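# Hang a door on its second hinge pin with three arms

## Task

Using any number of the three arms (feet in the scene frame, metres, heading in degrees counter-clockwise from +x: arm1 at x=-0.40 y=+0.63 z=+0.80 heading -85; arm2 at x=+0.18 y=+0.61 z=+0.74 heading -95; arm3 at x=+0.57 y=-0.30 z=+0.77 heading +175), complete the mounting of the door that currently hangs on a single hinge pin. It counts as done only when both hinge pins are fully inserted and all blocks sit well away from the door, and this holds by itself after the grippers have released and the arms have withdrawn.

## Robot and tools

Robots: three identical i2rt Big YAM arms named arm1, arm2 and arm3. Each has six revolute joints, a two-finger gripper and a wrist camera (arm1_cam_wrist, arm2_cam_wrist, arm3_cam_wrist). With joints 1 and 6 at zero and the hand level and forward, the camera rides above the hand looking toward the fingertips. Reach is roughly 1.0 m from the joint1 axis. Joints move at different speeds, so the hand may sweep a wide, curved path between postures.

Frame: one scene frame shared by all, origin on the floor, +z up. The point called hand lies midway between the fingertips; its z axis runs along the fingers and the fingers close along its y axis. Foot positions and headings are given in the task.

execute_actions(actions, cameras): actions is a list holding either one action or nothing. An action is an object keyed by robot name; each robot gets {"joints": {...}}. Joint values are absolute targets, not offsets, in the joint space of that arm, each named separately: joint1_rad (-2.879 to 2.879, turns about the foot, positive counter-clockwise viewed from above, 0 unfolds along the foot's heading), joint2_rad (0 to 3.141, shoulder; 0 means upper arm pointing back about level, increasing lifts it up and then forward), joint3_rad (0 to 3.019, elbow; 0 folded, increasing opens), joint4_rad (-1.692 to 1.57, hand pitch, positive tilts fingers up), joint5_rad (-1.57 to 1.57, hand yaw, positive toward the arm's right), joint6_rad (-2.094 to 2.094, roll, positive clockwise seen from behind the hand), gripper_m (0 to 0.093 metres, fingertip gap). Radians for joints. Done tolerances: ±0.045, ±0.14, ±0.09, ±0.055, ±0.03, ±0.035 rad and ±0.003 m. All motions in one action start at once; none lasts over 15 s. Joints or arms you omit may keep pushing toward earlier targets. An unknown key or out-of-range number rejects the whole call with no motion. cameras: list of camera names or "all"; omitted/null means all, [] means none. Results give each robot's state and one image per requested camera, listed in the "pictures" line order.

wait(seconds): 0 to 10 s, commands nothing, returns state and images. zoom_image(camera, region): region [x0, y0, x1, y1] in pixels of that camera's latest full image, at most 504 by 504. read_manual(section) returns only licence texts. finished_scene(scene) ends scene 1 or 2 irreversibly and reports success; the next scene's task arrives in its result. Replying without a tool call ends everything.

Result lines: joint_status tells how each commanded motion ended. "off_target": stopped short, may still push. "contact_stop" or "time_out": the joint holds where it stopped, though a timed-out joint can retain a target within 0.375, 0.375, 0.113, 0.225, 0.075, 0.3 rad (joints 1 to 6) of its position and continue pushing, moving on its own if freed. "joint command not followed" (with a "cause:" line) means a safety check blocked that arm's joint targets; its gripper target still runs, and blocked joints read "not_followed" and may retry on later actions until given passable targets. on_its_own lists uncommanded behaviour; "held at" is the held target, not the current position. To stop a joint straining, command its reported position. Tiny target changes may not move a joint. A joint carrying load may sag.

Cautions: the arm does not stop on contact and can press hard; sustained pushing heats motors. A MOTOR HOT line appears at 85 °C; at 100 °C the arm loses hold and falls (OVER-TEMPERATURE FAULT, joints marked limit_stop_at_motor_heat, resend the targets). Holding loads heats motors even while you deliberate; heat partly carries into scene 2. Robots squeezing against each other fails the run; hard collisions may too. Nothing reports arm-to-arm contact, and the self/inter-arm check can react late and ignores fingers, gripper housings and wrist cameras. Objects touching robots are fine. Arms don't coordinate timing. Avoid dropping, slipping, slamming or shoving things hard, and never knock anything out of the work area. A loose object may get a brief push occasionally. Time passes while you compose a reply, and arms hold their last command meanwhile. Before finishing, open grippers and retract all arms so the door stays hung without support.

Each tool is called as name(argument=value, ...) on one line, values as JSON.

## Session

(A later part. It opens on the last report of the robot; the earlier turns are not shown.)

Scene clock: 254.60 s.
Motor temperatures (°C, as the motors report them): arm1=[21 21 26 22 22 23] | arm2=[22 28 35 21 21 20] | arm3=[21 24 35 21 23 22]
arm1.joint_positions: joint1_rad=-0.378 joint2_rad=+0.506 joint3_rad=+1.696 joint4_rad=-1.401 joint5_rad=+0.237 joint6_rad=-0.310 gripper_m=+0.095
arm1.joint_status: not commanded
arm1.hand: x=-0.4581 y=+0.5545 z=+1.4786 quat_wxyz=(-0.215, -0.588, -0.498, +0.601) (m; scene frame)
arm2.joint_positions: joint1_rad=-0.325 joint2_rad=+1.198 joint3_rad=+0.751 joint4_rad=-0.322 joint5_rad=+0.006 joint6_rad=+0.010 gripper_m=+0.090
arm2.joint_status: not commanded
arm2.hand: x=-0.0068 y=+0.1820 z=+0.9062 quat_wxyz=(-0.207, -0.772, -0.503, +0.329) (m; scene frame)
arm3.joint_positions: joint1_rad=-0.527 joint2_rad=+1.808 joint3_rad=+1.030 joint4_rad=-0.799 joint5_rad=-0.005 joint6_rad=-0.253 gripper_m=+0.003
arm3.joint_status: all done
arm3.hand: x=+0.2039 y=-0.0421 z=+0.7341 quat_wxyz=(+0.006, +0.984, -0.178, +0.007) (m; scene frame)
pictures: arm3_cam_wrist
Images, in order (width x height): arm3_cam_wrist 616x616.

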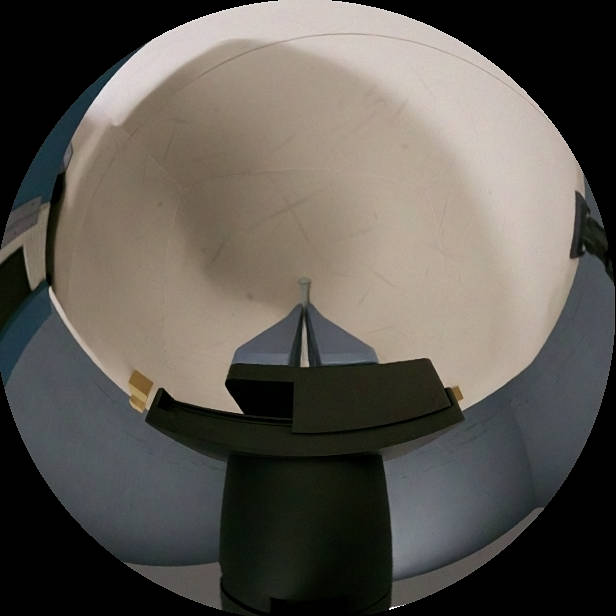

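execute_actions(actions=[{"arm3":{"joints":{"joint2_rad":1.35}}}], cameras=[])

execute_actions(actions=[{"arm3":{"joints":{"joint1_rad":0.0,"joint3_rad":0.525,"joint4_rad":0.3,"joint6_rad":0.008}}}], cameras=[])

execute_actions(actions=[{"arm3":{"joints":{"joint2_rad":1.66,"joint4_rad":1.165}},"arm2":{"joints":{"joint1_rad":-0.37,"joint2_rad":1.70,"joint3_rad":0.87,"joint4_rad":0.855,"joint5_rad":-0.44}}}])

Scene clock: 264.90 s.
Motor temperatures (°C, as the motors report them): arm1=[21 21 26 22 22 23] | arm2=[22 27 35 21 21 20] | arm3=[21 24 34 21 23 22]
arm1.joint_positions: joint1_rad=-0.378 joint2_rad=+0.506 joint3_rad=+1.696 joint4_rad=-1.401 joint5_rad=+0.237 joint6_rad=-0.310 gripper_m=+0.095
arm1.joint_status: not commanded
arm1.hand: x=-0.4581 y=+0.5545 z=+1.4786 quat_wxyz=(-0.215, -0.588, -0.498, +0.601) (m; scene frame)
arm2.joint_positions: joint1_rad=-0.325 joint2_rad=+1.198 joint3_rad=+0.751 joint4_rad=-0.322 joint5_rad=+0.006 joint6_rad=+0.010 gripper_m=+0.090
arm2.joint_status: not commanded
arm2.hand: x=-0.0068 y=+0.1820 z=+0.9062 quat_wxyz=(-0.207, -0.772, -0.503, +0.329) (m; scene frame)
arm3.joint_positions: joint1_rad=-0.527 joint2_rad=+1.336 joint3_rad=+1.020 joint4_rad=-0.797 joint5_rad=-0.005 joint6_rad=-0.253 gripper_m=+0.003
arm3.joint_status: all done
arm3.hand: x=+0.1822 y=-0.0267 z=+0.9403 quat_wxyz=(-0.090, +0.960, -0.174, -0.201) (m; scene frame)
pictures: none
No camera images: the call's "cameras" was empty. Leave "cameras" out to get every camera's image.

Scene clock: 266.47 s.
Motor temperatures (°C, as the motors report them): arm1=[21 21 26 22 22 23] | arm2=[22 27 35 21 21 20] | arm3=[21 24 34 21 23 22]
arm1.joint_positions: joint1_rad=-0.378 joint2_rad=+0.506 joint3_rad=+1.696 joint4_rad=-1.401 joint5_rad=+0.237 joint6_rad=-0.310 gripper_m=+0.095
arm1.joint_status: not commanded
arm1.hand: x=-0.4581 y=+0.5545 z=+1.4786 quat_wxyz=(-0.215, -0.588, -0.498, +0.601) (m; scene frame)
arm2.joint_positions: joint1_rad=-0.325 joint2_rad=+1.198 joint3_rad=+0.751 joint4_rad=-0.322 joint5_rad=+0.006 joint6_rad=+0.010 gripper_m=+0.090
arm2.joint_status: not commanded
arm2.hand: x=-0.0068 y=+0.1820 z=+0.9062 quat_wxyz=(-0.207, -0.772, -0.503, +0.329) (m; scene frame)
arm3.joint_positions: joint1_rad=-0.002 joint2_rad=+1.347 joint3_rad=+0.520 joint4_rad=+0.274 joint5_rad=-0.007 joint6_rad=-0.001 gripper_m=+0.003
arm3.joint_status: all done
arm3.hand: x=+0.0987 y=-0.2573 z=+0.8706 quat_wxyz=(-0.015, +0.875, -0.038, -0.482) (m; scene frame)
pictures: none
No camera images: the call's "cameras" was empty. Leave "cameras" out to get every camera's image.

Scene clock: 268.10 s.
Motor temperatures (°C, as the motors report them): arm1=[21 21 26 22 22 23] | arm2=[22 27 36 21 21 20] | arm3=[21 24 34 21 23 22]
arm1.joint_positions: joint1_rad=-0.378 joint2_rad=+0.506 joint3_rad=+1.696 joint4_rad=-1.401 joint5_rad=+0.237 joint6_rad=-0.310 gripper_m=+0.095
arm1.joint_status: not commanded
arm1.hand: x=-0.4581 y=+0.5545 z=+1.4786 quat_wxyz=(-0.215, -0.588, -0.498, +0.601) (m; scene frame)
arm2.joint_positions: joint1_rad=-0.369 joint2_rad=+1.706 joint3_rad=+0.835 joint4_rad=+0.831 joint5_rad=-0.435 joint6_rad=+0.010 gripper_m=+0.090
arm2.joint_status: all done
arm2.hand: x=-0.0239 y=+0.0255 z=+0.9285 quat_wxyz=(-0.487, -0.520, -0.503, +0.490) (m; scene frame)
arm3.joint_positions: joint1_rad=-0.002 joint2_rad=+1.668 joint3_rad=+0.520 joint4_rad=+1.138 joint5_rad=-0.007 joint6_rad=-0.001 gripper_m=+0.003
arm3.joint_status: all done
arm3.hand: x=+0.0414 y=-0.2520 z=+0.9153 quat_wxyz=(-0.026, +0.714, -0.031, -0.699) (m; scene frame)
pictures: arm1_cam_wrist, arm2_cam_wrist, arm3_cam_wrist
Images, in order (width x height): arm1_cam_wrist 616x616, arm2_cam_wrist 616x616, arm3_cam_wrist 616x616.

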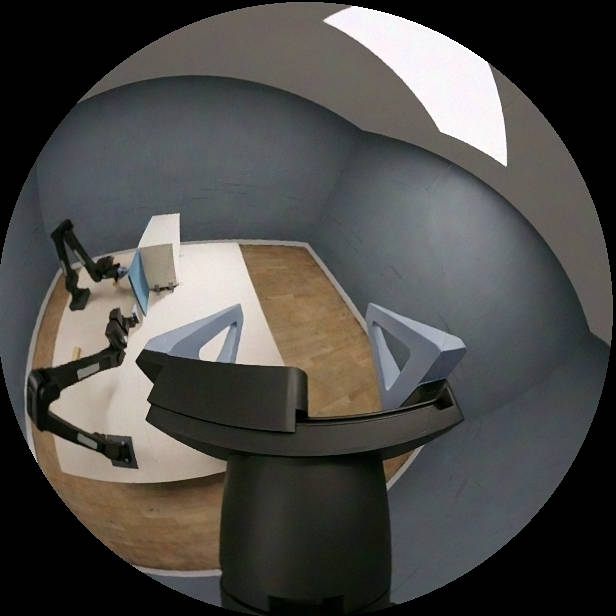

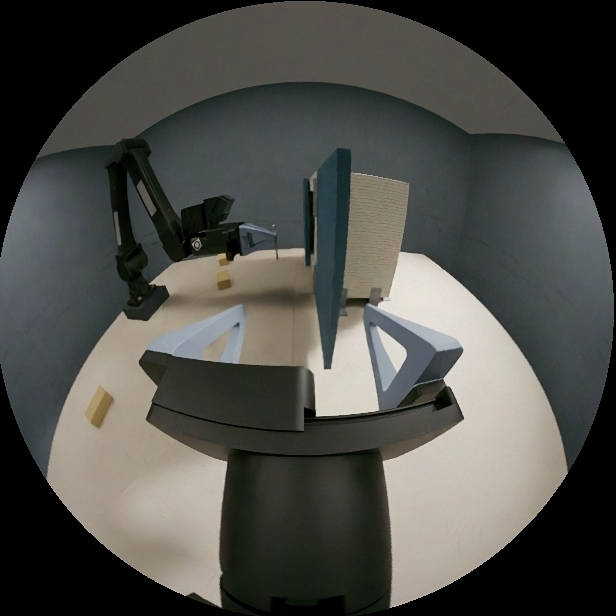

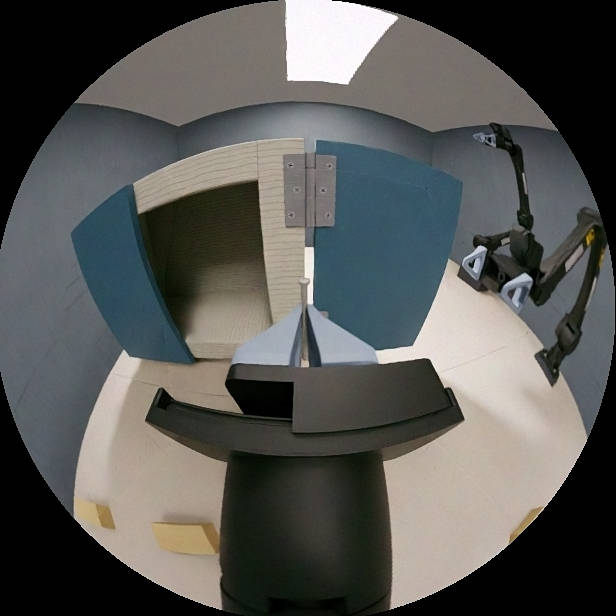

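execute_actions(actions=[{"arm3":{"joints":{"joint1_rad":-0.011,"joint2_rad":1.775,"joint3_rad":0.775,"joint4_rad":1.036}},"arm2":{"joints":{"joint1_rad":-0.375,"joint2_rad":1.885,"joint3_rad":1.212,"joint4_rad":0.72,"joint5_rad":-0.44}}}], cameras=["arm2_cam_wrist","arm3_cam_wrist"])

Scene clock: 274.57 s.
Motor temperatures (°C, as the motors report them): arm1=[21 21 26 22 22 23] | arm2=[22 28 36 21 21 20] | arm3=[21 24 33 21 23 22]
arm1.joint_positions: joint1_rad=-0.378 joint2_rad=+0.506 joint3_rad=+1.696 joint4_rad=-1.401 joint5_rad=+0.237 joint6_rad=-0.310 gripper_m=+0.095
arm1.joint_status: not commanded
arm1.hand: x=-0.4581 y=+0.5545 z=+1.4786 quat_wxyz=(-0.215, -0.588, -0.498, +0.601) (m; scene frame)
arm2.joint_positions: joint1_rad=-0.369 joint2_rad=+1.888 joint3_rad=+1.168 joint4_rad=+0.731 joint5_rad=-0.437 joint6_rad=+0.009 gripper_m=+0.090
arm2.joint_status: all done
arm2.hand: x=-0.0697 y=-0.0697 z=+0.9530 quat_wxyz=(-0.494, -0.502, -0.497, +0.507) (m; scene frame)
arm3.joint_positions: joint1_rad=-0.002 joint2_rad=+1.780 joint3_rad=+0.743 joint4_rad=+1.043 joint5_rad=-0.007 joint6_rad=-0.001 gripper_m=+0.003
arm3.joint_status: all done
arm3.hand: x=-0.0365 y=-0.2451 z=+0.9237 quat_wxyz=(-0.026, +0.708, -0.031, -0.705) (m; scene frame)
pictures: arm2_cam_wrist, arm3_cam_wrist
Images, in order (width x height): arm2_cam_wrist 616x616, arm3_cam_wrist 616x616.

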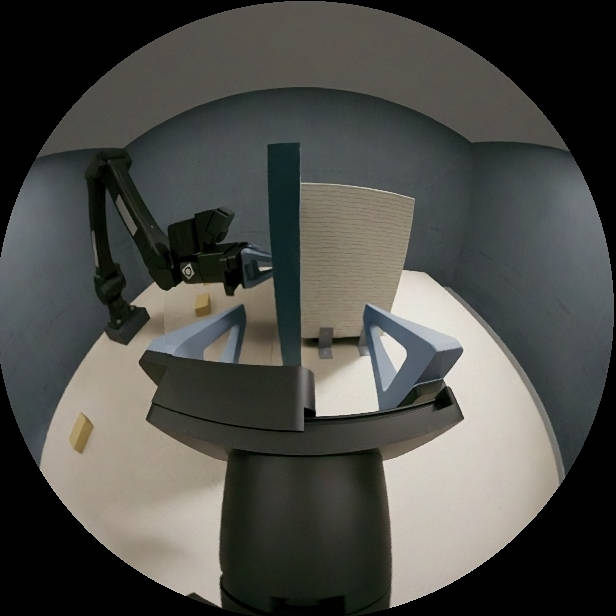

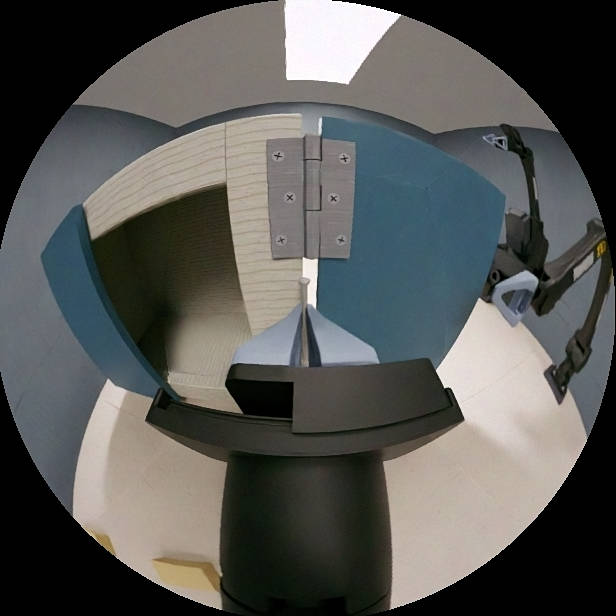

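execute_actions(actions=[{"arm3":{"joints":{"joint1_rad":-0.018}},"arm2":{"joints":{"joint5_rad":-0.47,"gripper_m":0.0}}}], cameras=["arm2_cam_wrist","arm3_cam_wrist"])

Scene clock: 279.13 s.
Motor temperatures (°C, as the motors report them): arm1=[21 21 26 22 22 23] | arm2=[22 28 37 21 21 20] | arm3=[21 24 33 21 23 22]
arm1.joint_positions: joint1_rad=-0.378 joint2_rad=+0.506 joint3_rad=+1.696 joint4_rad=-1.401 joint5_rad=+0.237 joint6_rad=-0.310 gripper_m=+0.095
arm1.joint_status: not commanded
arm1.hand: x=-0.4581 y=+0.5545 z=+1.4786 quat_wxyz=(-0.215, -0.588, -0.498, +0.601) (m; scene frame)
arm2.joint_positions: joint1_rad=-0.369 joint2_rad=+1.888 joint3_rad=+1.168 joint4_rad=+0.731 joint5_rad=-0.468 joint6_rad=+0.009 gripper_m=+0.011
arm2.joint_status: gripper_m off_target (ended at +0.011, target +0.000); the others done
arm2.hand: x=-0.0643 y=-0.0698 z=+0.9531 quat_wxyz=(-0.502, -0.494, -0.505, +0.499) (m; scene frame)
arm3.joint_positions: joint1_rad=-0.010 joint2_rad=+1.780 joint3_rad=+0.743 joint4_rad=+1.043 joint5_rad=-0.007 joint6_rad=-0.001 gripper_m=+0.003
arm3.joint_status: all done
arm3.hand: x=-0.0361 y=-0.2407 z=+0.9237 quat_wxyz=(-0.029, +0.708, -0.033, -0.705) (m; scene frame)
pictures: arm2_cam_wrist, arm3_cam_wrist
Images, in order (width x height): arm2_cam_wrist 616x616, arm3_cam_wrist 616x616.

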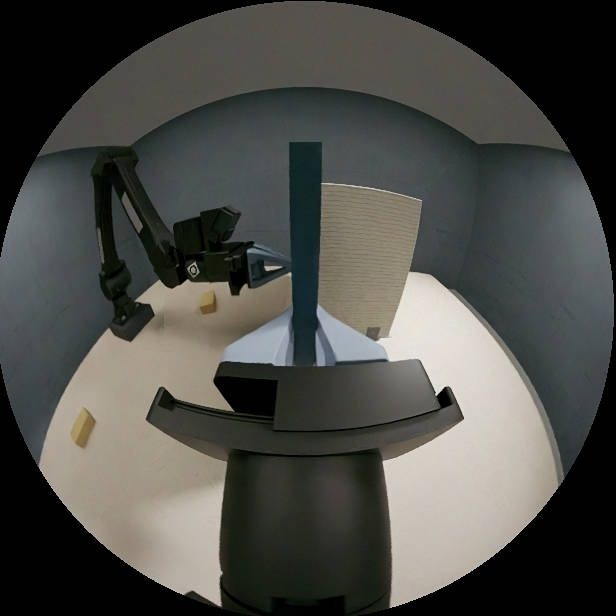

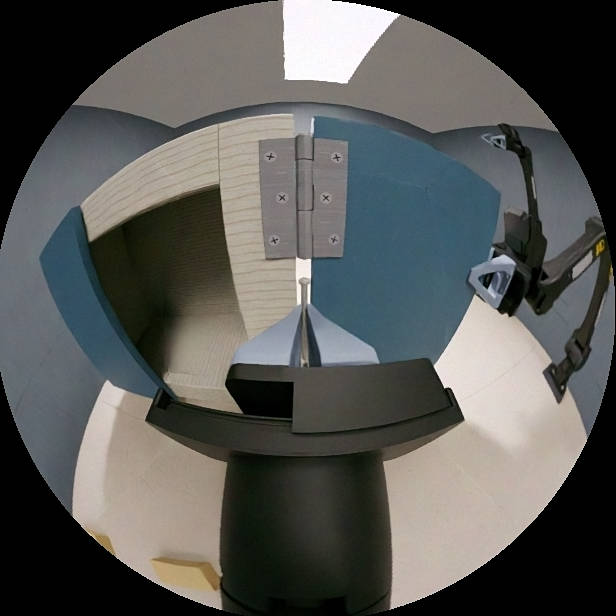

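execute_actions(actions=[{"arm3":{"joints":{"joint2_rad":1.80,"joint3_rad":0.813,"joint4_rad":1.018}},"arm2":{"joints":{"joint2_rad":1.84,"joint4_rad":0.77}}}], cameras=["arm2_cam_wrist","arm3_cam_wrist"])

Scene clock: 284.43 s.
Motor temperatures (°C, as the motors report them): arm1=[21 21 26 22 22 23] | arm2=[22 28 37 21 21 20] | arm3=[21 25 33 21 23 22]
arm1.joint_positions: joint1_rad=-0.378 joint2_rad=+0.506 joint3_rad=+1.696 joint4_rad=-1.401 joint5_rad=+0.237 joint6_rad=-0.310 gripper_m=+0.095
arm1.joint_status: not commanded
arm1.hand: x=-0.4581 y=+0.5545 z=+1.4786 quat_wxyz=(-0.215, -0.588, -0.498, +0.601) (m; scene frame)
arm2.joint_positions: joint1_rad=-0.369 joint2_rad=+1.885 joint3_rad=+1.168 joint4_rad=+0.731 joint5_rad=-0.468 joint6_rad=+0.009 gripper_m=+0.011
arm2.joint_status: all done
arm2.hand: x=-0.0642 y=-0.0696 z=+0.9553 quat_wxyz=(-0.502, -0.493, -0.505, +0.500) (m; scene frame)
arm3.joint_positions: joint1_rad=-0.010 joint2_rad=+1.784 joint3_rad=+0.766 joint4_rad=+1.028 joint5_rad=-0.007 joint6_rad=-0.001 gripper_m=+0.003
arm3.joint_status: all done
arm3.hand: x=-0.0437 y=-0.2399 z=+0.9278 quat_wxyz=(-0.029, +0.707, -0.033, -0.706) (m; scene frame)
pictures: arm2_cam_wrist, arm3_cam_wrist
Images, in order (width x height): arm2_cam_wrist 616x616, arm3_cam_wrist 616x616.

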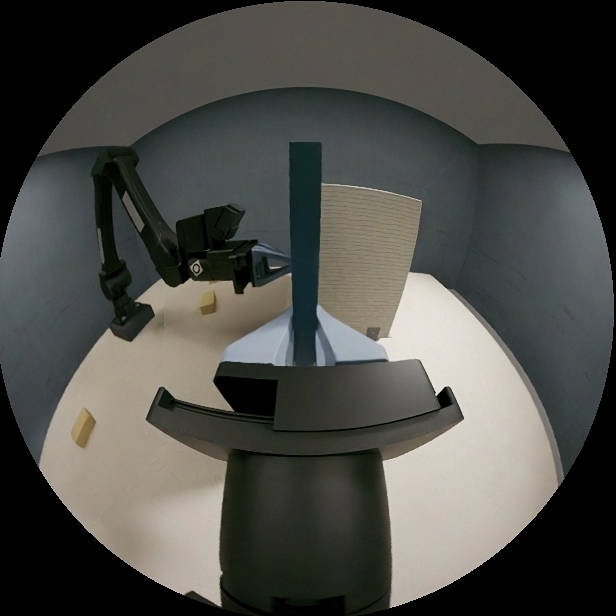

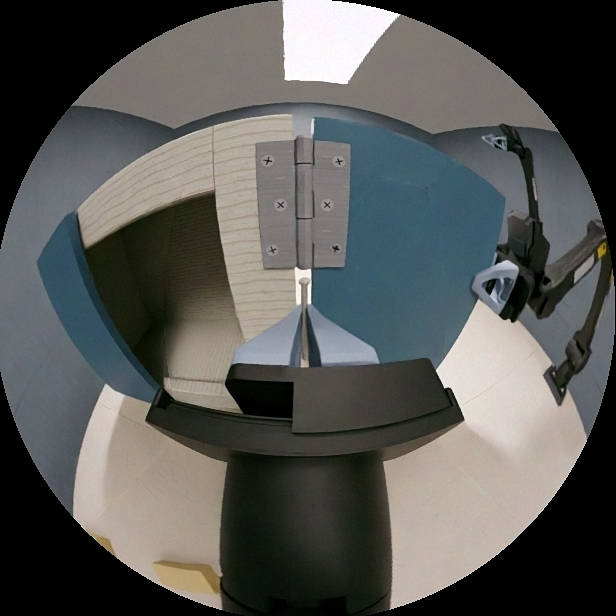

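Need q3 +0.015, q2 +0.017.

execute_actions(actions=[{"arm3":{"joints":{"joint2_rad":1.815,"joint3_rad":0.83}},"arm2":{"joints":{"joint2_rad":1.81}}}], cameras=["arm3_cam_wrist"])

Scene clock: 286.40 s.
Motor temperatures (°C, as the motors report them): arm1=[21 21 26 22 22 23] | arm2=[22 29 37 21 21 20] | arm3=[21 25 33 21 23 22]
arm1.joint_positions: joint1_rad=-0.378 joint2_rad=+0.506 joint3_rad=+1.696 joint4_rad=-1.401 joint5_rad=+0.237 joint6_rad=-0.310 gripper_m=+0.095
arm1.joint_status: not commanded
arm1.hand: x=-0.4581 y=+0.5545 z=+1.4786 quat_wxyz=(-0.215, -0.588, -0.498, +0.601) (m; scene frame)
arm2.joint_positions: joint1_rad=-0.369 joint2_rad=+1.881 joint3_rad=+1.168 joint4_rad=+0.731 joint5_rad=-0.468 joint6_rad=+0.009 gripper_m=+0.011
arm2.joint_status: all done
arm2.hand: x=-0.0640 y=-0.0693 z=+0.9579 quat_wxyz=(-0.503, -0.492, -0.505, +0.501) (m; scene frame)
arm3.joint_positions: joint1_rad=-0.010 joint2_rad=+1.794 joint3_rad=+0.776 joint4_rad=+1.028 joint5_rad=-0.007 joint6_rad=-0.001 gripper_m=+0.003
arm3.joint_status: all done
arm3.hand: x=-0.0475 y=-0.2394 z=+0.9264 quat_wxyz=(-0.029, +0.707, -0.033, -0.706) (m; scene frame)
pictures: arm3_cam_wrist
Images, in order (width x height): arm3_cam_wrist 616x616.

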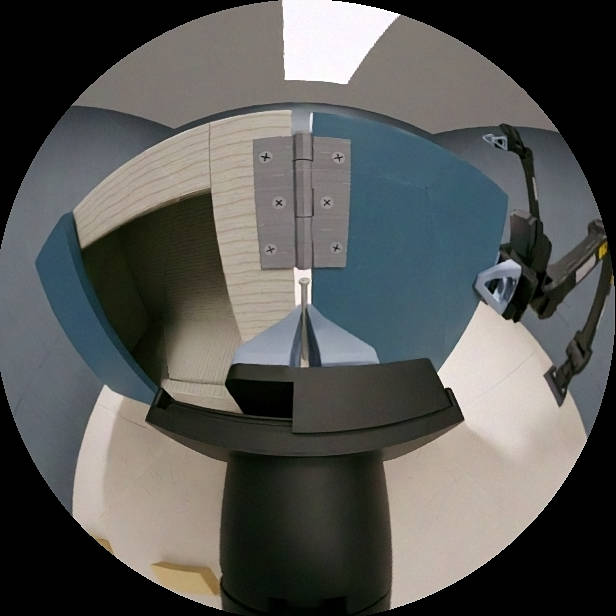

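execute_actions(actions=[{"arm3":{"joints":{"joint2_rad":1.845,"joint3_rad":0.835,"joint4_rad":1.085}}}], cameras=["arm3_cam_wrist"])

Scene clock: 289.97 s.
Motor temperatures (°C, as the motors report them): arm1=[21 21 26 22 22 23] | arm2=[22 29 37 21 21 20] | arm3=[21 25 34 21 23 22]
arm1.joint_positions: joint1_rad=-0.378 joint2_rad=+0.506 joint3_rad=+1.696 joint4_rad=-1.401 joint5_rad=+0.237 joint6_rad=-0.310 gripper_m=+0.095
arm1.joint_status: not commanded
arm1.hand: x=-0.4581 y=+0.5545 z=+1.4786 quat_wxyz=(-0.215, -0.588, -0.498, +0.601) (m; scene frame)
arm2.joint_positions: joint1_rad=-0.369 joint2_rad=+1.881 joint3_rad=+1.168 joint4_rad=+0.731 joint5_rad=-0.468 joint6_rad=+0.009 gripper_m=+0.011
arm2.joint_status: not commanded
arm2.hand: x=-0.0640 y=-0.0693 z=+0.9579 quat_wxyz=(-0.503, -0.492, -0.505, +0.501) (m; scene frame)
arm3.joint_positions: joint1_rad=-0.010 joint2_rad=+1.814 joint3_rad=+0.777 joint4_rad=+1.072 joint5_rad=-0.007 joint6_rad=-0.001 gripper_m=+0.003
arm3.joint_status: all done
arm3.hand: x=-0.0482 y=-0.2393 z=+0.9261 quat_wxyz=(-0.030, +0.697, -0.033, -0.715) (m; scene frame)
pictures: arm3_cam_wrist
Images, in order (width x height): arm3_cam_wrist 616x616.

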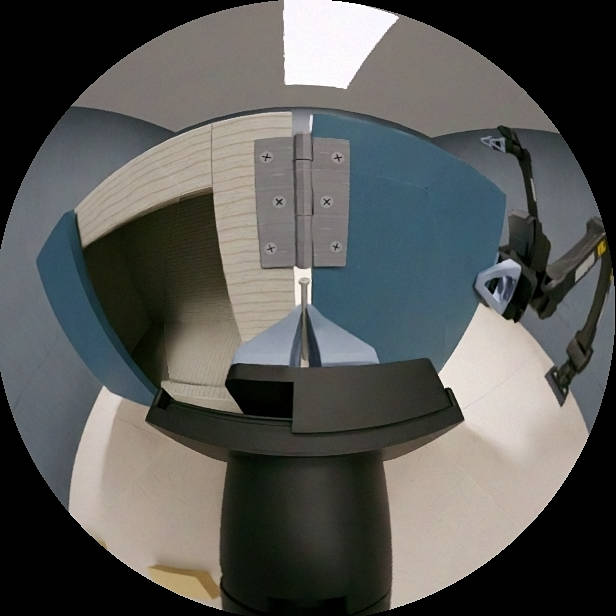

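execute_actions(actions=[{"arm3":{"joints":{"joint2_rad":1.868}}}], cameras=["arm3_cam_wrist","arm2_cam_wrist"])

Scene clock: 293.17 s.
Motor temperatures (°C, as the motors report them): arm1=[21 21 26 22 22 23] | arm2=[22 30 38 21 21 20] | arm3=[21 24 34 21 23 22]
arm1.joint_positions: joint1_rad=-0.378 joint2_rad=+0.506 joint3_rad=+1.696 joint4_rad=-1.401 joint5_rad=+0.237 joint6_rad=-0.310 gripper_m=+0.095
arm1.joint_status: not commanded
arm1.hand: x=-0.4581 y=+0.5545 z=+1.4786 quat_wxyz=(-0.215, -0.588, -0.498, +0.601) (m; scene frame)
arm2.joint_positions: joint1_rad=-0.369 joint2_rad=+1.881 joint3_rad=+1.168 joint4_rad=+0.731 joint5_rad=-0.468 joint6_rad=+0.009 gripper_m=+0.011
arm2.joint_status: not commanded
arm2.hand: x=-0.0640 y=-0.0693 z=+0.9579 quat_wxyz=(-0.503, -0.492, -0.505, +0.501) (m; scene frame)
arm3.joint_positions: joint1_rad=-0.010 joint2_rad=+1.822 joint3_rad=+0.777 joint4_rad=+1.087 joint5_rad=-0.007 joint6_rad=-0.001 gripper_m=+0.003
arm3.joint_status: all done
arm3.hand: x=-0.0483 y=-0.2393 z=+0.9251 quat_wxyz=(-0.030, +0.695, -0.033, -0.718) (m; scene frame)
pictures: arm2_cam_wrist, arm3_cam_wrist
Images, in order (width x height): arm2_cam_wrist 616x616, arm3_cam_wrist 616x616.

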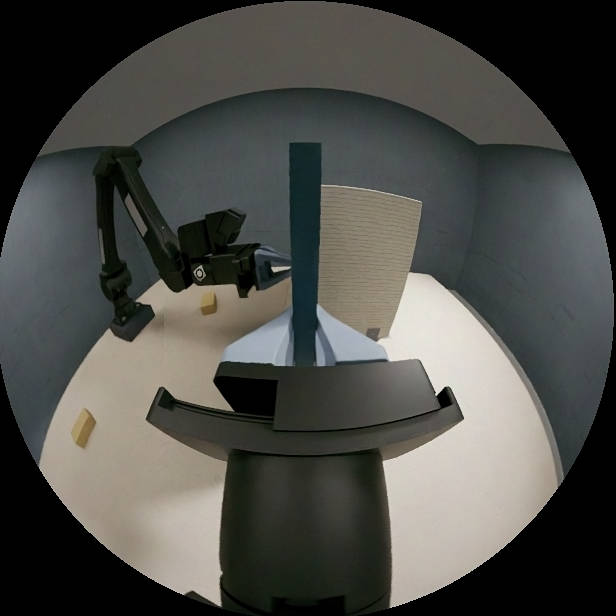

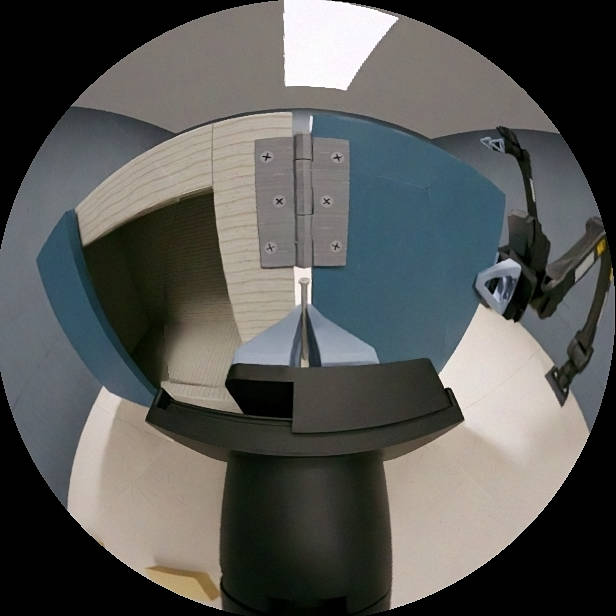

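zoom_image(camera="arm3_cam_wrist", region=[260, 240, 350, 375])

Region (260, 240, 350, 375) of arm3_cam_wrist's 616x616 image, scaled by 3.733, with more detail than that image has.

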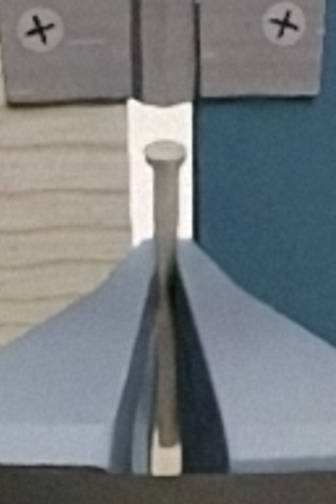

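execute_actions(actions=[{"arm3":{"joints":{"joint2_rad":1.86,"joint3_rad":0.79}}}], cameras=["arm3_cam_wrist"])

zoom_image(camera="arm3_cam_wrist", region=[260, 240, 350, 375])

Scene clock: 302.83 s.
Motor temperatures (°C, as the motors report them): arm1=[21 21 26 22 22 23] | arm2=[22 31 38 21 21 20] | arm3=[21 24 35 21 23 22]
arm1.joint_positions: joint1_rad=-0.378 joint2_rad=+0.506 joint3_rad=+1.696 joint4_rad=-1.401 joint5_rad=+0.237 joint6_rad=-0.310 gripper_m=+0.095
arm1.joint_status: not commanded
arm1.hand: x=-0.4581 y=+0.5545 z=+1.4786 quat_wxyz=(-0.215, -0.588, -0.498, +0.601) (m; scene frame)
arm2.joint_positions: joint1_rad=-0.369 joint2_rad=+1.881 joint3_rad=+1.168 joint4_rad=+0.731 joint5_rad=-0.468 joint6_rad=+0.009 gripper_m=+0.011
arm2.joint_status: not commanded
arm2.hand: x=-0.0640 y=-0.0693 z=+0.9579 quat_wxyz=(-0.503, -0.492, -0.505, +0.501) (m; scene frame)
arm3.joint_positions: joint1_rad=-0.010 joint2_rad=+1.822 joint3_rad=+0.777 joint4_rad=+1.087 joint5_rad=-0.007 joint6_rad=-0.001 gripper_m=+0.003
arm3.joint_status: all done
arm3.hand: x=-0.0483 y=-0.2393 z=+0.9251 quat_wxyz=(-0.030, +0.695, -0.033, -0.718) (m; scene frame)
pictures: arm3_cam_wrist
Images, in order (width x height): arm3_cam_wrist 616x616.

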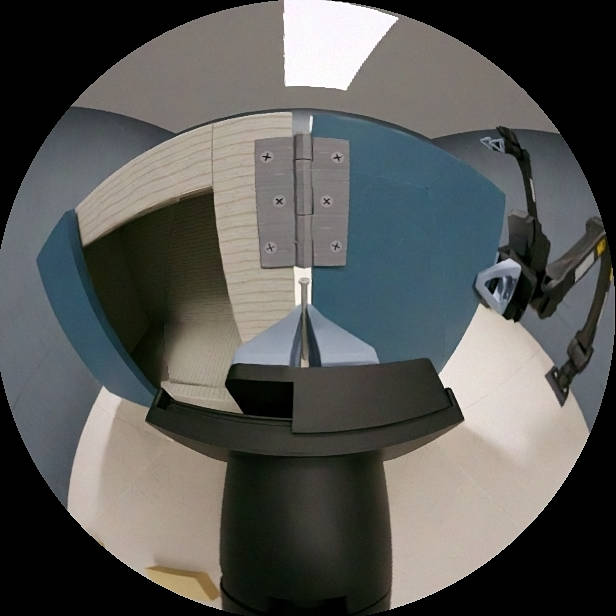

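Region (260, 240, 350, 375) of arm3_cam_wrist's 616x616 image, scaled by 3.733, with more detail than that image has.

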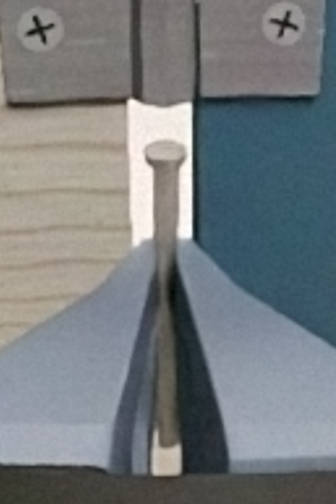

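execute_actions(actions=[{"arm3":{"joints":{"joint2_rad":1.855,"joint3_rad":0.765}}}], cameras=["arm3_cam_wrist"])

zoom_image(camera="arm3_cam_wrist", region=[260, 240, 350, 375])

Scene clock: 306.67 s.
Motor temperatures (°C, as the motors report them): arm1=[21 21 26 22 22 23] | arm2=[22 31 38 21 21 20] | arm3=[21 24 34 21 23 22]
arm1.joint_positions: joint1_rad=-0.378 joint2_rad=+0.506 joint3_rad=+1.696 joint4_rad=-1.401 joint5_rad=+0.237 joint6_rad=-0.310 gripper_m=+0.095
arm1.joint_status: not commanded
arm1.hand: x=-0.4581 y=+0.5545 z=+1.4786 quat_wxyz=(-0.215, -0.588, -0.498, +0.601) (m; scene frame)
arm2.joint_positions: joint1_rad=-0.369 joint2_rad=+1.881 joint3_rad=+1.168 joint4_rad=+0.731 joint5_rad=-0.468 joint6_rad=+0.009 gripper_m=+0.011
arm2.joint_status: not commanded
arm2.hand: x=-0.0640 y=-0.0693 z=+0.9579 quat_wxyz=(-0.503, -0.492, -0.505, +0.501) (m; scene frame)
arm3.joint_positions: joint1_rad=-0.010 joint2_rad=+1.822 joint3_rad=+0.777 joint4_rad=+1.087 joint5_rad=-0.007 joint6_rad=-0.001 gripper_m=+0.003
arm3.joint_status: all done
arm3.hand: x=-0.0480 y=-0.2393 z=+0.9248 quat_wxyz=(-0.030, +0.695, -0.033, -0.718) (m; scene frame)
pictures: arm3_cam_wrist
Images, in order (width x height): arm3_cam_wrist 616x616.

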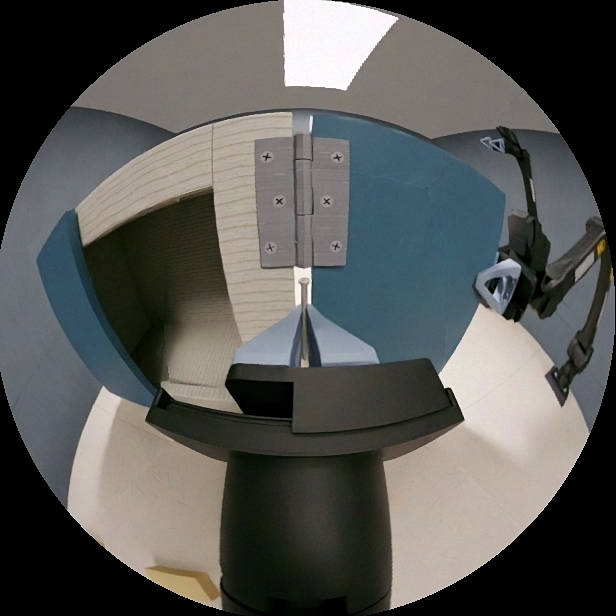

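Region (260, 240, 350, 375) of arm3_cam_wrist's 616x616 image, scaled by 3.733, with more detail than that image has.

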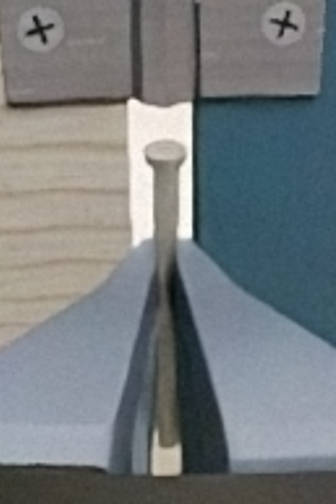

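execute_actions(actions=[{"arm2":{"joints":{"joint2_rad":1.875,"joint4_rad":0.745,"gripper_m":0.09}},"arm3":{"joints":{"joint2_rad":1.83,"joint3_rad":0.79}}}], cameras=[])

execute_actions(actions=[{"arm2":{"joints":{"joint1_rad":-0.33,"joint2_rad":1.72,"joint3_rad":0.80,"joint4_rad":0.87,"joint5_rad":-0.40}}}], cameras=["arm2_cam_wrist","arm3_cam_wrist"])

zoom_image(camera="arm2_cam_wrist", region=[250, 170, 370, 300])

Scene clock: 313.63 s.
Motor temperatures (°C, as the motors report them): arm1=[21 21 26 22 22 23] | arm2=[22 31 38 21 21 20] | arm3=[21 24 33 21 23 22]
arm1.joint_positions: joint1_rad=-0.378 joint2_rad=+0.506 joint3_rad=+1.696 joint4_rad=-1.401 joint5_rad=+0.237 joint6_rad=-0.310 gripper_m=+0.095
arm1.joint_status: not commanded
arm1.hand: x=-0.4581 y=+0.5545 z=+1.4786 quat_wxyz=(-0.215, -0.588, -0.498, +0.601) (m; scene frame)
arm2.joint_positions: joint1_rad=-0.369 joint2_rad=+1.869 joint3_rad=+1.169 joint4_rad=+0.731 joint5_rad=-0.468 joint6_rad=+0.009 gripper_m=+0.090
arm2.joint_status: all done
arm2.hand: x=-0.0633 y=-0.0684 z=+0.9664 quat_wxyz=(-0.504, -0.487, -0.503, +0.505) (m; scene frame)
arm3.joint_positions: joint1_rad=-0.010 joint2_rad=+1.822 joint3_rad=+0.777 joint4_rad=+1.087 joint5_rad=-0.007 joint6_rad=-0.001 gripper_m=+0.003
arm3.joint_status: all done
arm3.hand: x=-0.0480 y=-0.2393 z=+0.9248 quat_wxyz=(-0.030, +0.695, -0.033, -0.718) (m; scene frame)
pictures: none
No camera images: the call's "cameras" was empty. Leave "cameras" out to get every camera's image.

Scene clock: 314.80 s.
Motor temperatures (°C, as the motors report them): arm1=[21 21 26 22 22 23] | arm2=[22 31 38 21 21 20] | arm3=[21 24 33 21 23 22]
arm1.joint_positions: joint1_rad=-0.378 joint2_rad=+0.506 joint3_rad=+1.696 joint4_rad=-1.401 joint5_rad=+0.237 joint6_rad=-0.310 gripper_m=+0.095
arm1.joint_status: not commanded
arm1.hand: x=-0.4581 y=+0.5545 z=+1.4786 quat_wxyz=(-0.215, -0.588, -0.498, +0.601) (m; scene frame)
arm2.joint_positions: joint1_rad=-0.329 joint2_rad=+1.723 joint3_rad=+0.800 joint4_rad=+0.856 joint5_rad=-0.404 joint6_rad=+0.009 gripper_m=+0.090
arm2.joint_status: all done
arm2.hand: x=-0.0021 y=+0.0265 z=+0.9076 quat_wxyz=(-0.485, -0.525, -0.509, +0.479) (m; scene frame)
arm3.joint_positions: joint1_rad=-0.010 joint2_rad=+1.822 joint3_rad=+0.777 joint4_rad=+1.087 joint5_rad=-0.007 joint6_rad=-0.001 gripper_m=+0.003
arm3.joint_status: not commanded
arm3.hand: x=-0.0480 y=-0.2393 z=+0.9248 quat_wxyz=(-0.030, +0.695, -0.033, -0.718) (m; scene frame)
pictures: arm2_cam_wrist, arm3_cam_wrist
Images, in order (width x height): arm2_cam_wrist 616x616, arm3_cam_wrist 616x616.

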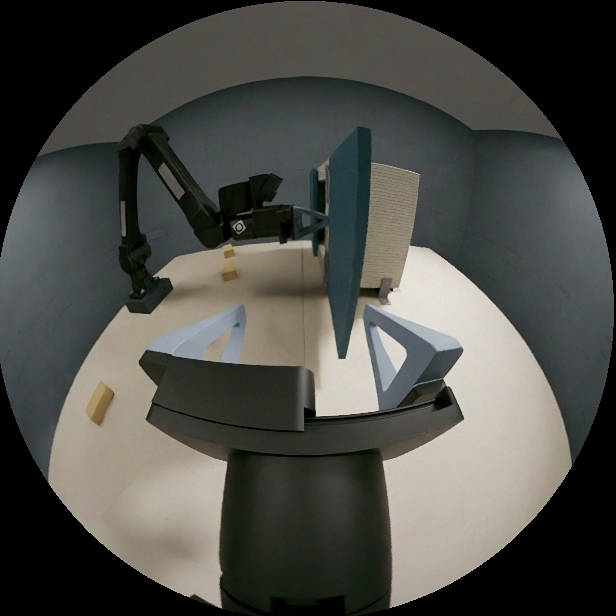

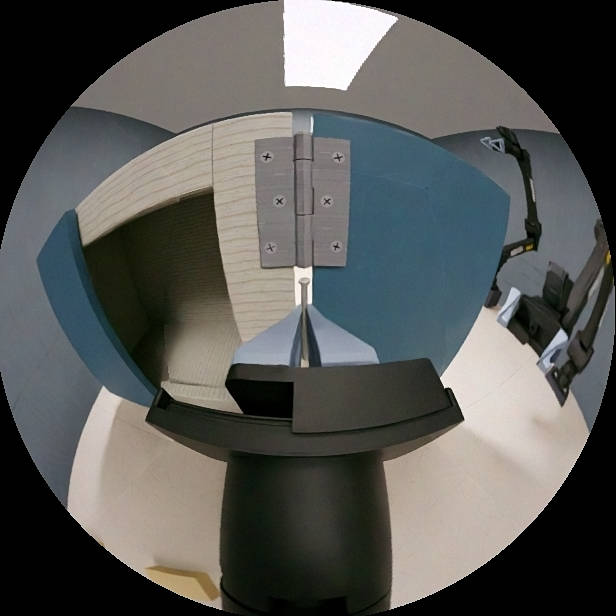

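Region (250, 170, 370, 300) of arm2_cam_wrist's 616x616 image, scaled by 3.877, with more detail than that image has; it fills the left 465 columns of this view, and the rest is white.

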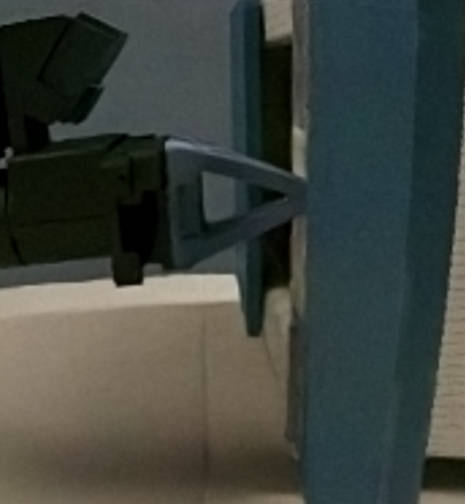

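execute_actions(actions=[{"arm2":{"joints":{"joint1_rad":-0.15,"joint2_rad":1.85,"joint3_rad":1.07,"joint4_rad":0.70,"joint5_rad":-0.05,"gripper_m":0.05}}}], cameras=["arm2_cam_wrist"])

Scene clock: 320.70 s.
Motor temperatures (°C, as the motors report them): arm1=[21 21 26 22 22 23] | arm2=[22 30 37 21 21 20] | arm3=[21 25 33 21 23 22]
arm1.joint_positions: joint1_rad=-0.378 joint2_rad=+0.506 joint3_rad=+1.696 joint4_rad=-1.401 joint5_rad=+0.237 joint6_rad=-0.310 gripper_m=+0.095
arm1.joint_status: not commanded
arm1.hand: x=-0.4581 y=+0.5545 z=+1.4786 quat_wxyz=(-0.215, -0.588, -0.498, +0.601) (m; scene frame)
arm2.joint_positions: joint1_rad=-0.147 joint2_rad=+1.853 joint3_rad=+1.029 joint4_rad=+0.714 joint5_rad=-0.054 joint6_rad=+0.008 gripper_m=+0.050
arm2.joint_status: all done
arm2.hand: x=+0.0300 y=-0.0689 z=+0.9000 quat_wxyz=(-0.426, -0.573, -0.479, +0.510) (m; scene frame)
arm3.joint_positions: joint1_rad=-0.010 joint2_rad=+1.822 joint3_rad=+0.777 joint4_rad=+1.087 joint5_rad=-0.007 joint6_rad=-0.001 gripper_m=+0.003
arm3.joint_status: not commanded
arm3.hand: x=-0.0480 y=-0.2393 z=+0.9248 quat_wxyz=(-0.030, +0.695, -0.033, -0.718) (m; scene frame)
pictures: arm2_cam_wrist
Images, in order (width x height): arm2_cam_wrist 616x616.

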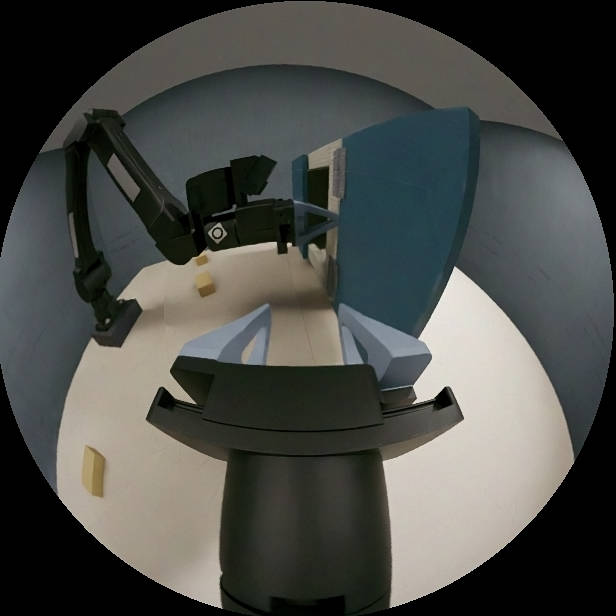

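zoom_image(camera="arm2_cam_wrist", region=[295, 190, 365, 300])

Region (295, 190, 365, 300) of arm2_cam_wrist's 616x616 image, scaled by 4.582, with more detail than that image has; it fills the left 321 columns of this view, and the rest is white.

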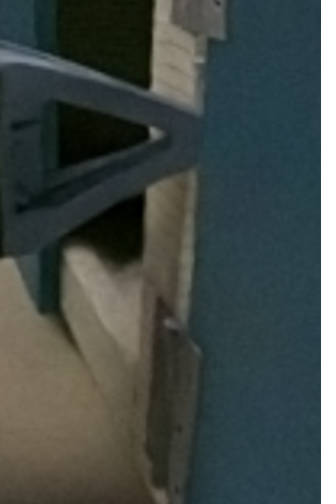

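execute_actions(actions=[{"arm3":{"joints":{"joint2_rad":1.77,"joint3_rad":0.755,"joint4_rad":1.025}}}], cameras=["arm2_cam_wrist","arm3_cam_wrist"])

zoom_image(camera="arm2_cam_wrist", region=[295, 140, 365, 300])

Scene clock: 327.70 s.
Motor temperatures (°C, as the motors report them): arm1=[21 21 26 22 22 23] | arm2=[22 30 37 21 21 20] | arm3=[21 25 33 21 23 22]
arm1.joint_positions: joint1_rad=-0.378 joint2_rad=+0.506 joint3_rad=+1.696 joint4_rad=-1.401 joint5_rad=+0.237 joint6_rad=-0.310 gripper_m=+0.095
arm1.joint_status: not commanded
arm1.hand: x=-0.4581 y=+0.5545 z=+1.4786 quat_wxyz=(-0.215, -0.588, -0.498, +0.601) (m; scene frame)
arm2.joint_positions: joint1_rad=-0.147 joint2_rad=+1.853 joint3_rad=+1.029 joint4_rad=+0.714 joint5_rad=-0.054 joint6_rad=+0.008 gripper_m=+0.050
arm2.joint_status: not commanded
arm2.hand: x=+0.0300 y=-0.0689 z=+0.9000 quat_wxyz=(-0.426, -0.573, -0.479, +0.510) (m; scene frame)
arm3.joint_positions: joint1_rad=-0.010 joint2_rad=+1.797 joint3_rad=+0.758 joint4_rad=+1.034 joint5_rad=-0.007 joint6_rad=-0.001 gripper_m=+0.003
arm3.joint_status: all done
arm3.hand: x=-0.0416 y=-0.2400 z=+0.9184 quat_wxyz=(-0.029, +0.712, -0.033, -0.701) (m; scene frame)
pictures: arm2_cam_wrist, arm3_cam_wrist
Images, in order (width x height): arm2_cam_wrist 616x616, arm3_cam_wrist 616x616.

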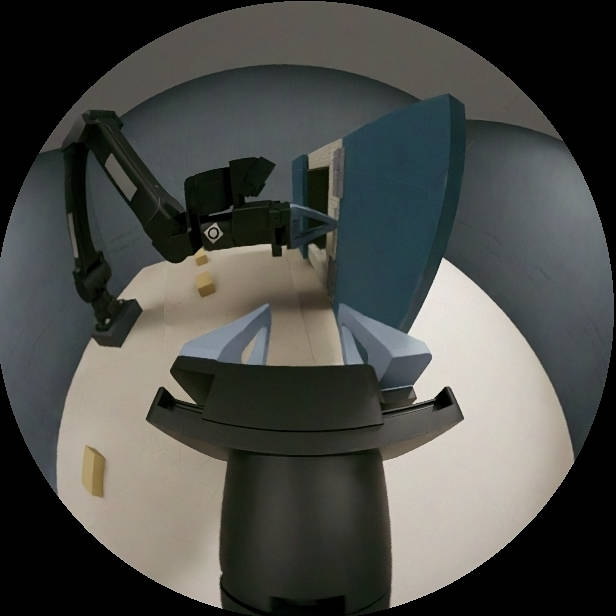

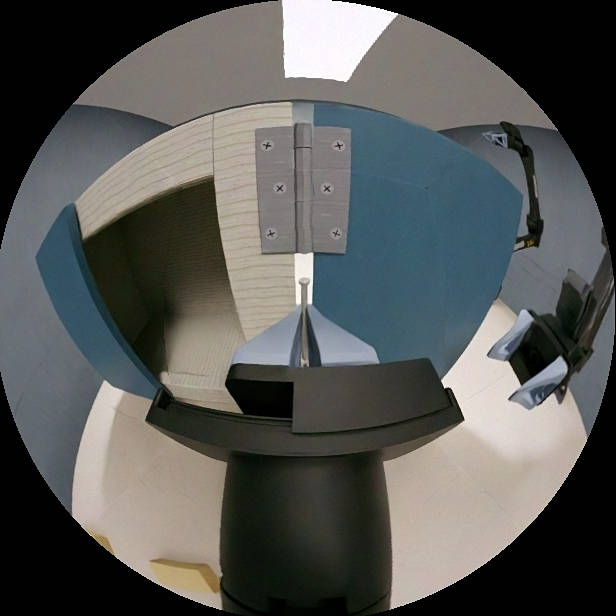

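Region (295, 140, 365, 300) of arm2_cam_wrist's 616x616 image, scaled by 3.150, with more detail than that image has; it fills the left 220 columns of this view, and the rest is white.

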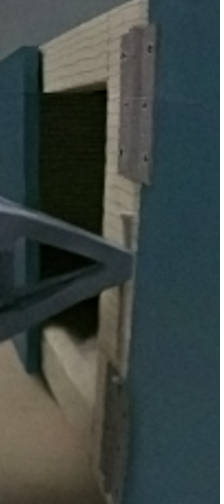

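zoom_image(camera="arm2_cam_wrist", region=[315, 200, 355, 280])

zoom_image(camera="arm3_cam_wrist", region=[280, 290, 330, 375])

Region (315, 200, 355, 280) of arm2_cam_wrist's 616x616 image, scaled by 6.300, with more detail than that image has.

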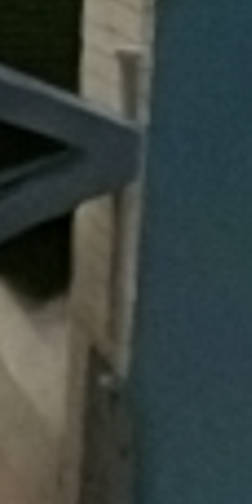

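Region (280, 290, 330, 375) of arm3_cam_wrist's 616x616 image, scaled by 5.929, with more detail than that image has; it fills the left 296 columns of this view, and the rest is white.

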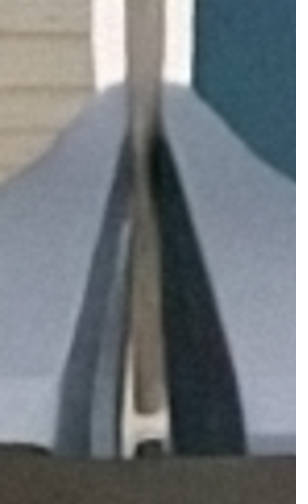

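execute_actions(actions=[{"arm3":{"joints":{"joint2_rad":1.80,"joint3_rad":0.744,"joint4_rad":1.07}}}], cameras=["arm2_cam_wrist","arm3_cam_wrist"])

zoom_image(camera="arm2_cam_wrist", region=[315, 200, 355, 280])

zoom_image(camera="arm3_cam_wrist", region=[280, 290, 330, 375])

Scene clock: 336.80 s.
Motor temperatures (°C, as the motors report them): arm1=[21 21 26 22 22 23] | arm2=[22 30 38 21 21 20] | arm3=[21 25 32 21 23 22]
arm1.joint_positions: joint1_rad=-0.378 joint2_rad=+0.506 joint3_rad=+1.696 joint4_rad=-1.401 joint5_rad=+0.237 joint6_rad=-0.310 gripper_m=+0.095
arm1.joint_status: not commanded
arm1.hand: x=-0.4581 y=+0.5545 z=+1.4786 quat_wxyz=(-0.215, -0.588, -0.498, +0.601) (m; scene frame)
arm2.joint_positions: joint1_rad=-0.147 joint2_rad=+1.853 joint3_rad=+1.029 joint4_rad=+0.714 joint5_rad=-0.054 joint6_rad=+0.008 gripper_m=+0.050
arm2.joint_status: not commanded
arm2.hand: x=+0.0300 y=-0.0689 z=+0.9000 quat_wxyz=(-0.426, -0.573, -0.479, +0.510) (m; scene frame)
arm3.joint_positions: joint1_rad=-0.010 joint2_rad=+1.797 joint3_rad=+0.747 joint4_rad=+1.043 joint5_rad=-0.007 joint6_rad=-0.001 gripper_m=+0.003
arm3.joint_status: all done
arm3.hand: x=-0.0380 y=-0.2404 z=+0.9156 quat_wxyz=(-0.029, +0.713, -0.033, -0.700) (m; scene frame)
pictures: arm2_cam_wrist, arm3_cam_wrist
Images, in order (width x height): arm2_cam_wrist 616x616, arm3_cam_wrist 616x616.

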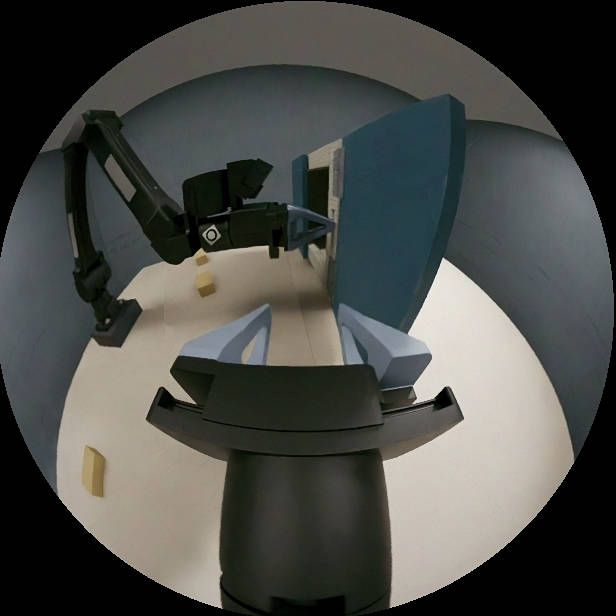

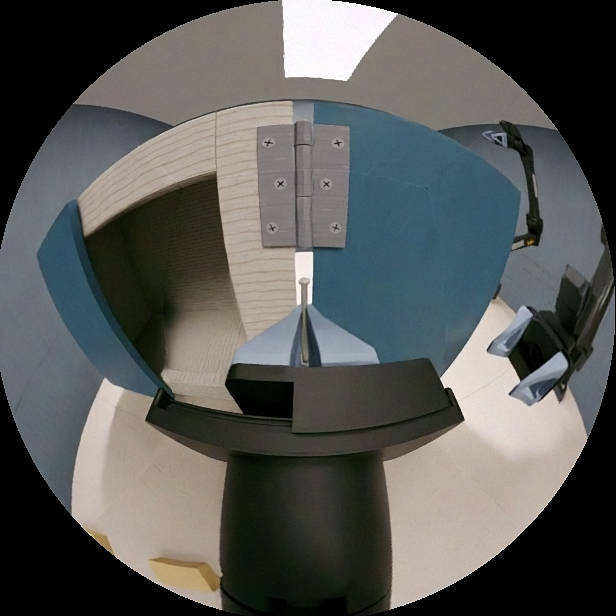

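Region (315, 200, 355, 280) of arm2_cam_wrist's 616x616 image, scaled by 6.300, with more detail than that image has.

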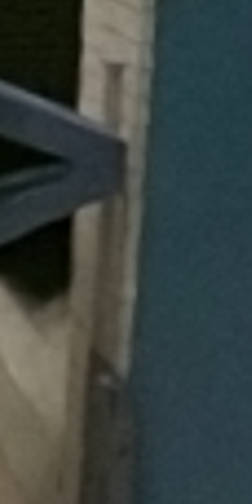

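Region (280, 290, 330, 375) of arm3_cam_wrist's 616x616 image, scaled by 5.929, with more detail than that image has; it fills the left 296 columns of this view, and the rest is white.

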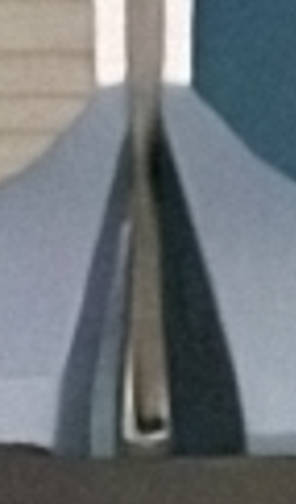

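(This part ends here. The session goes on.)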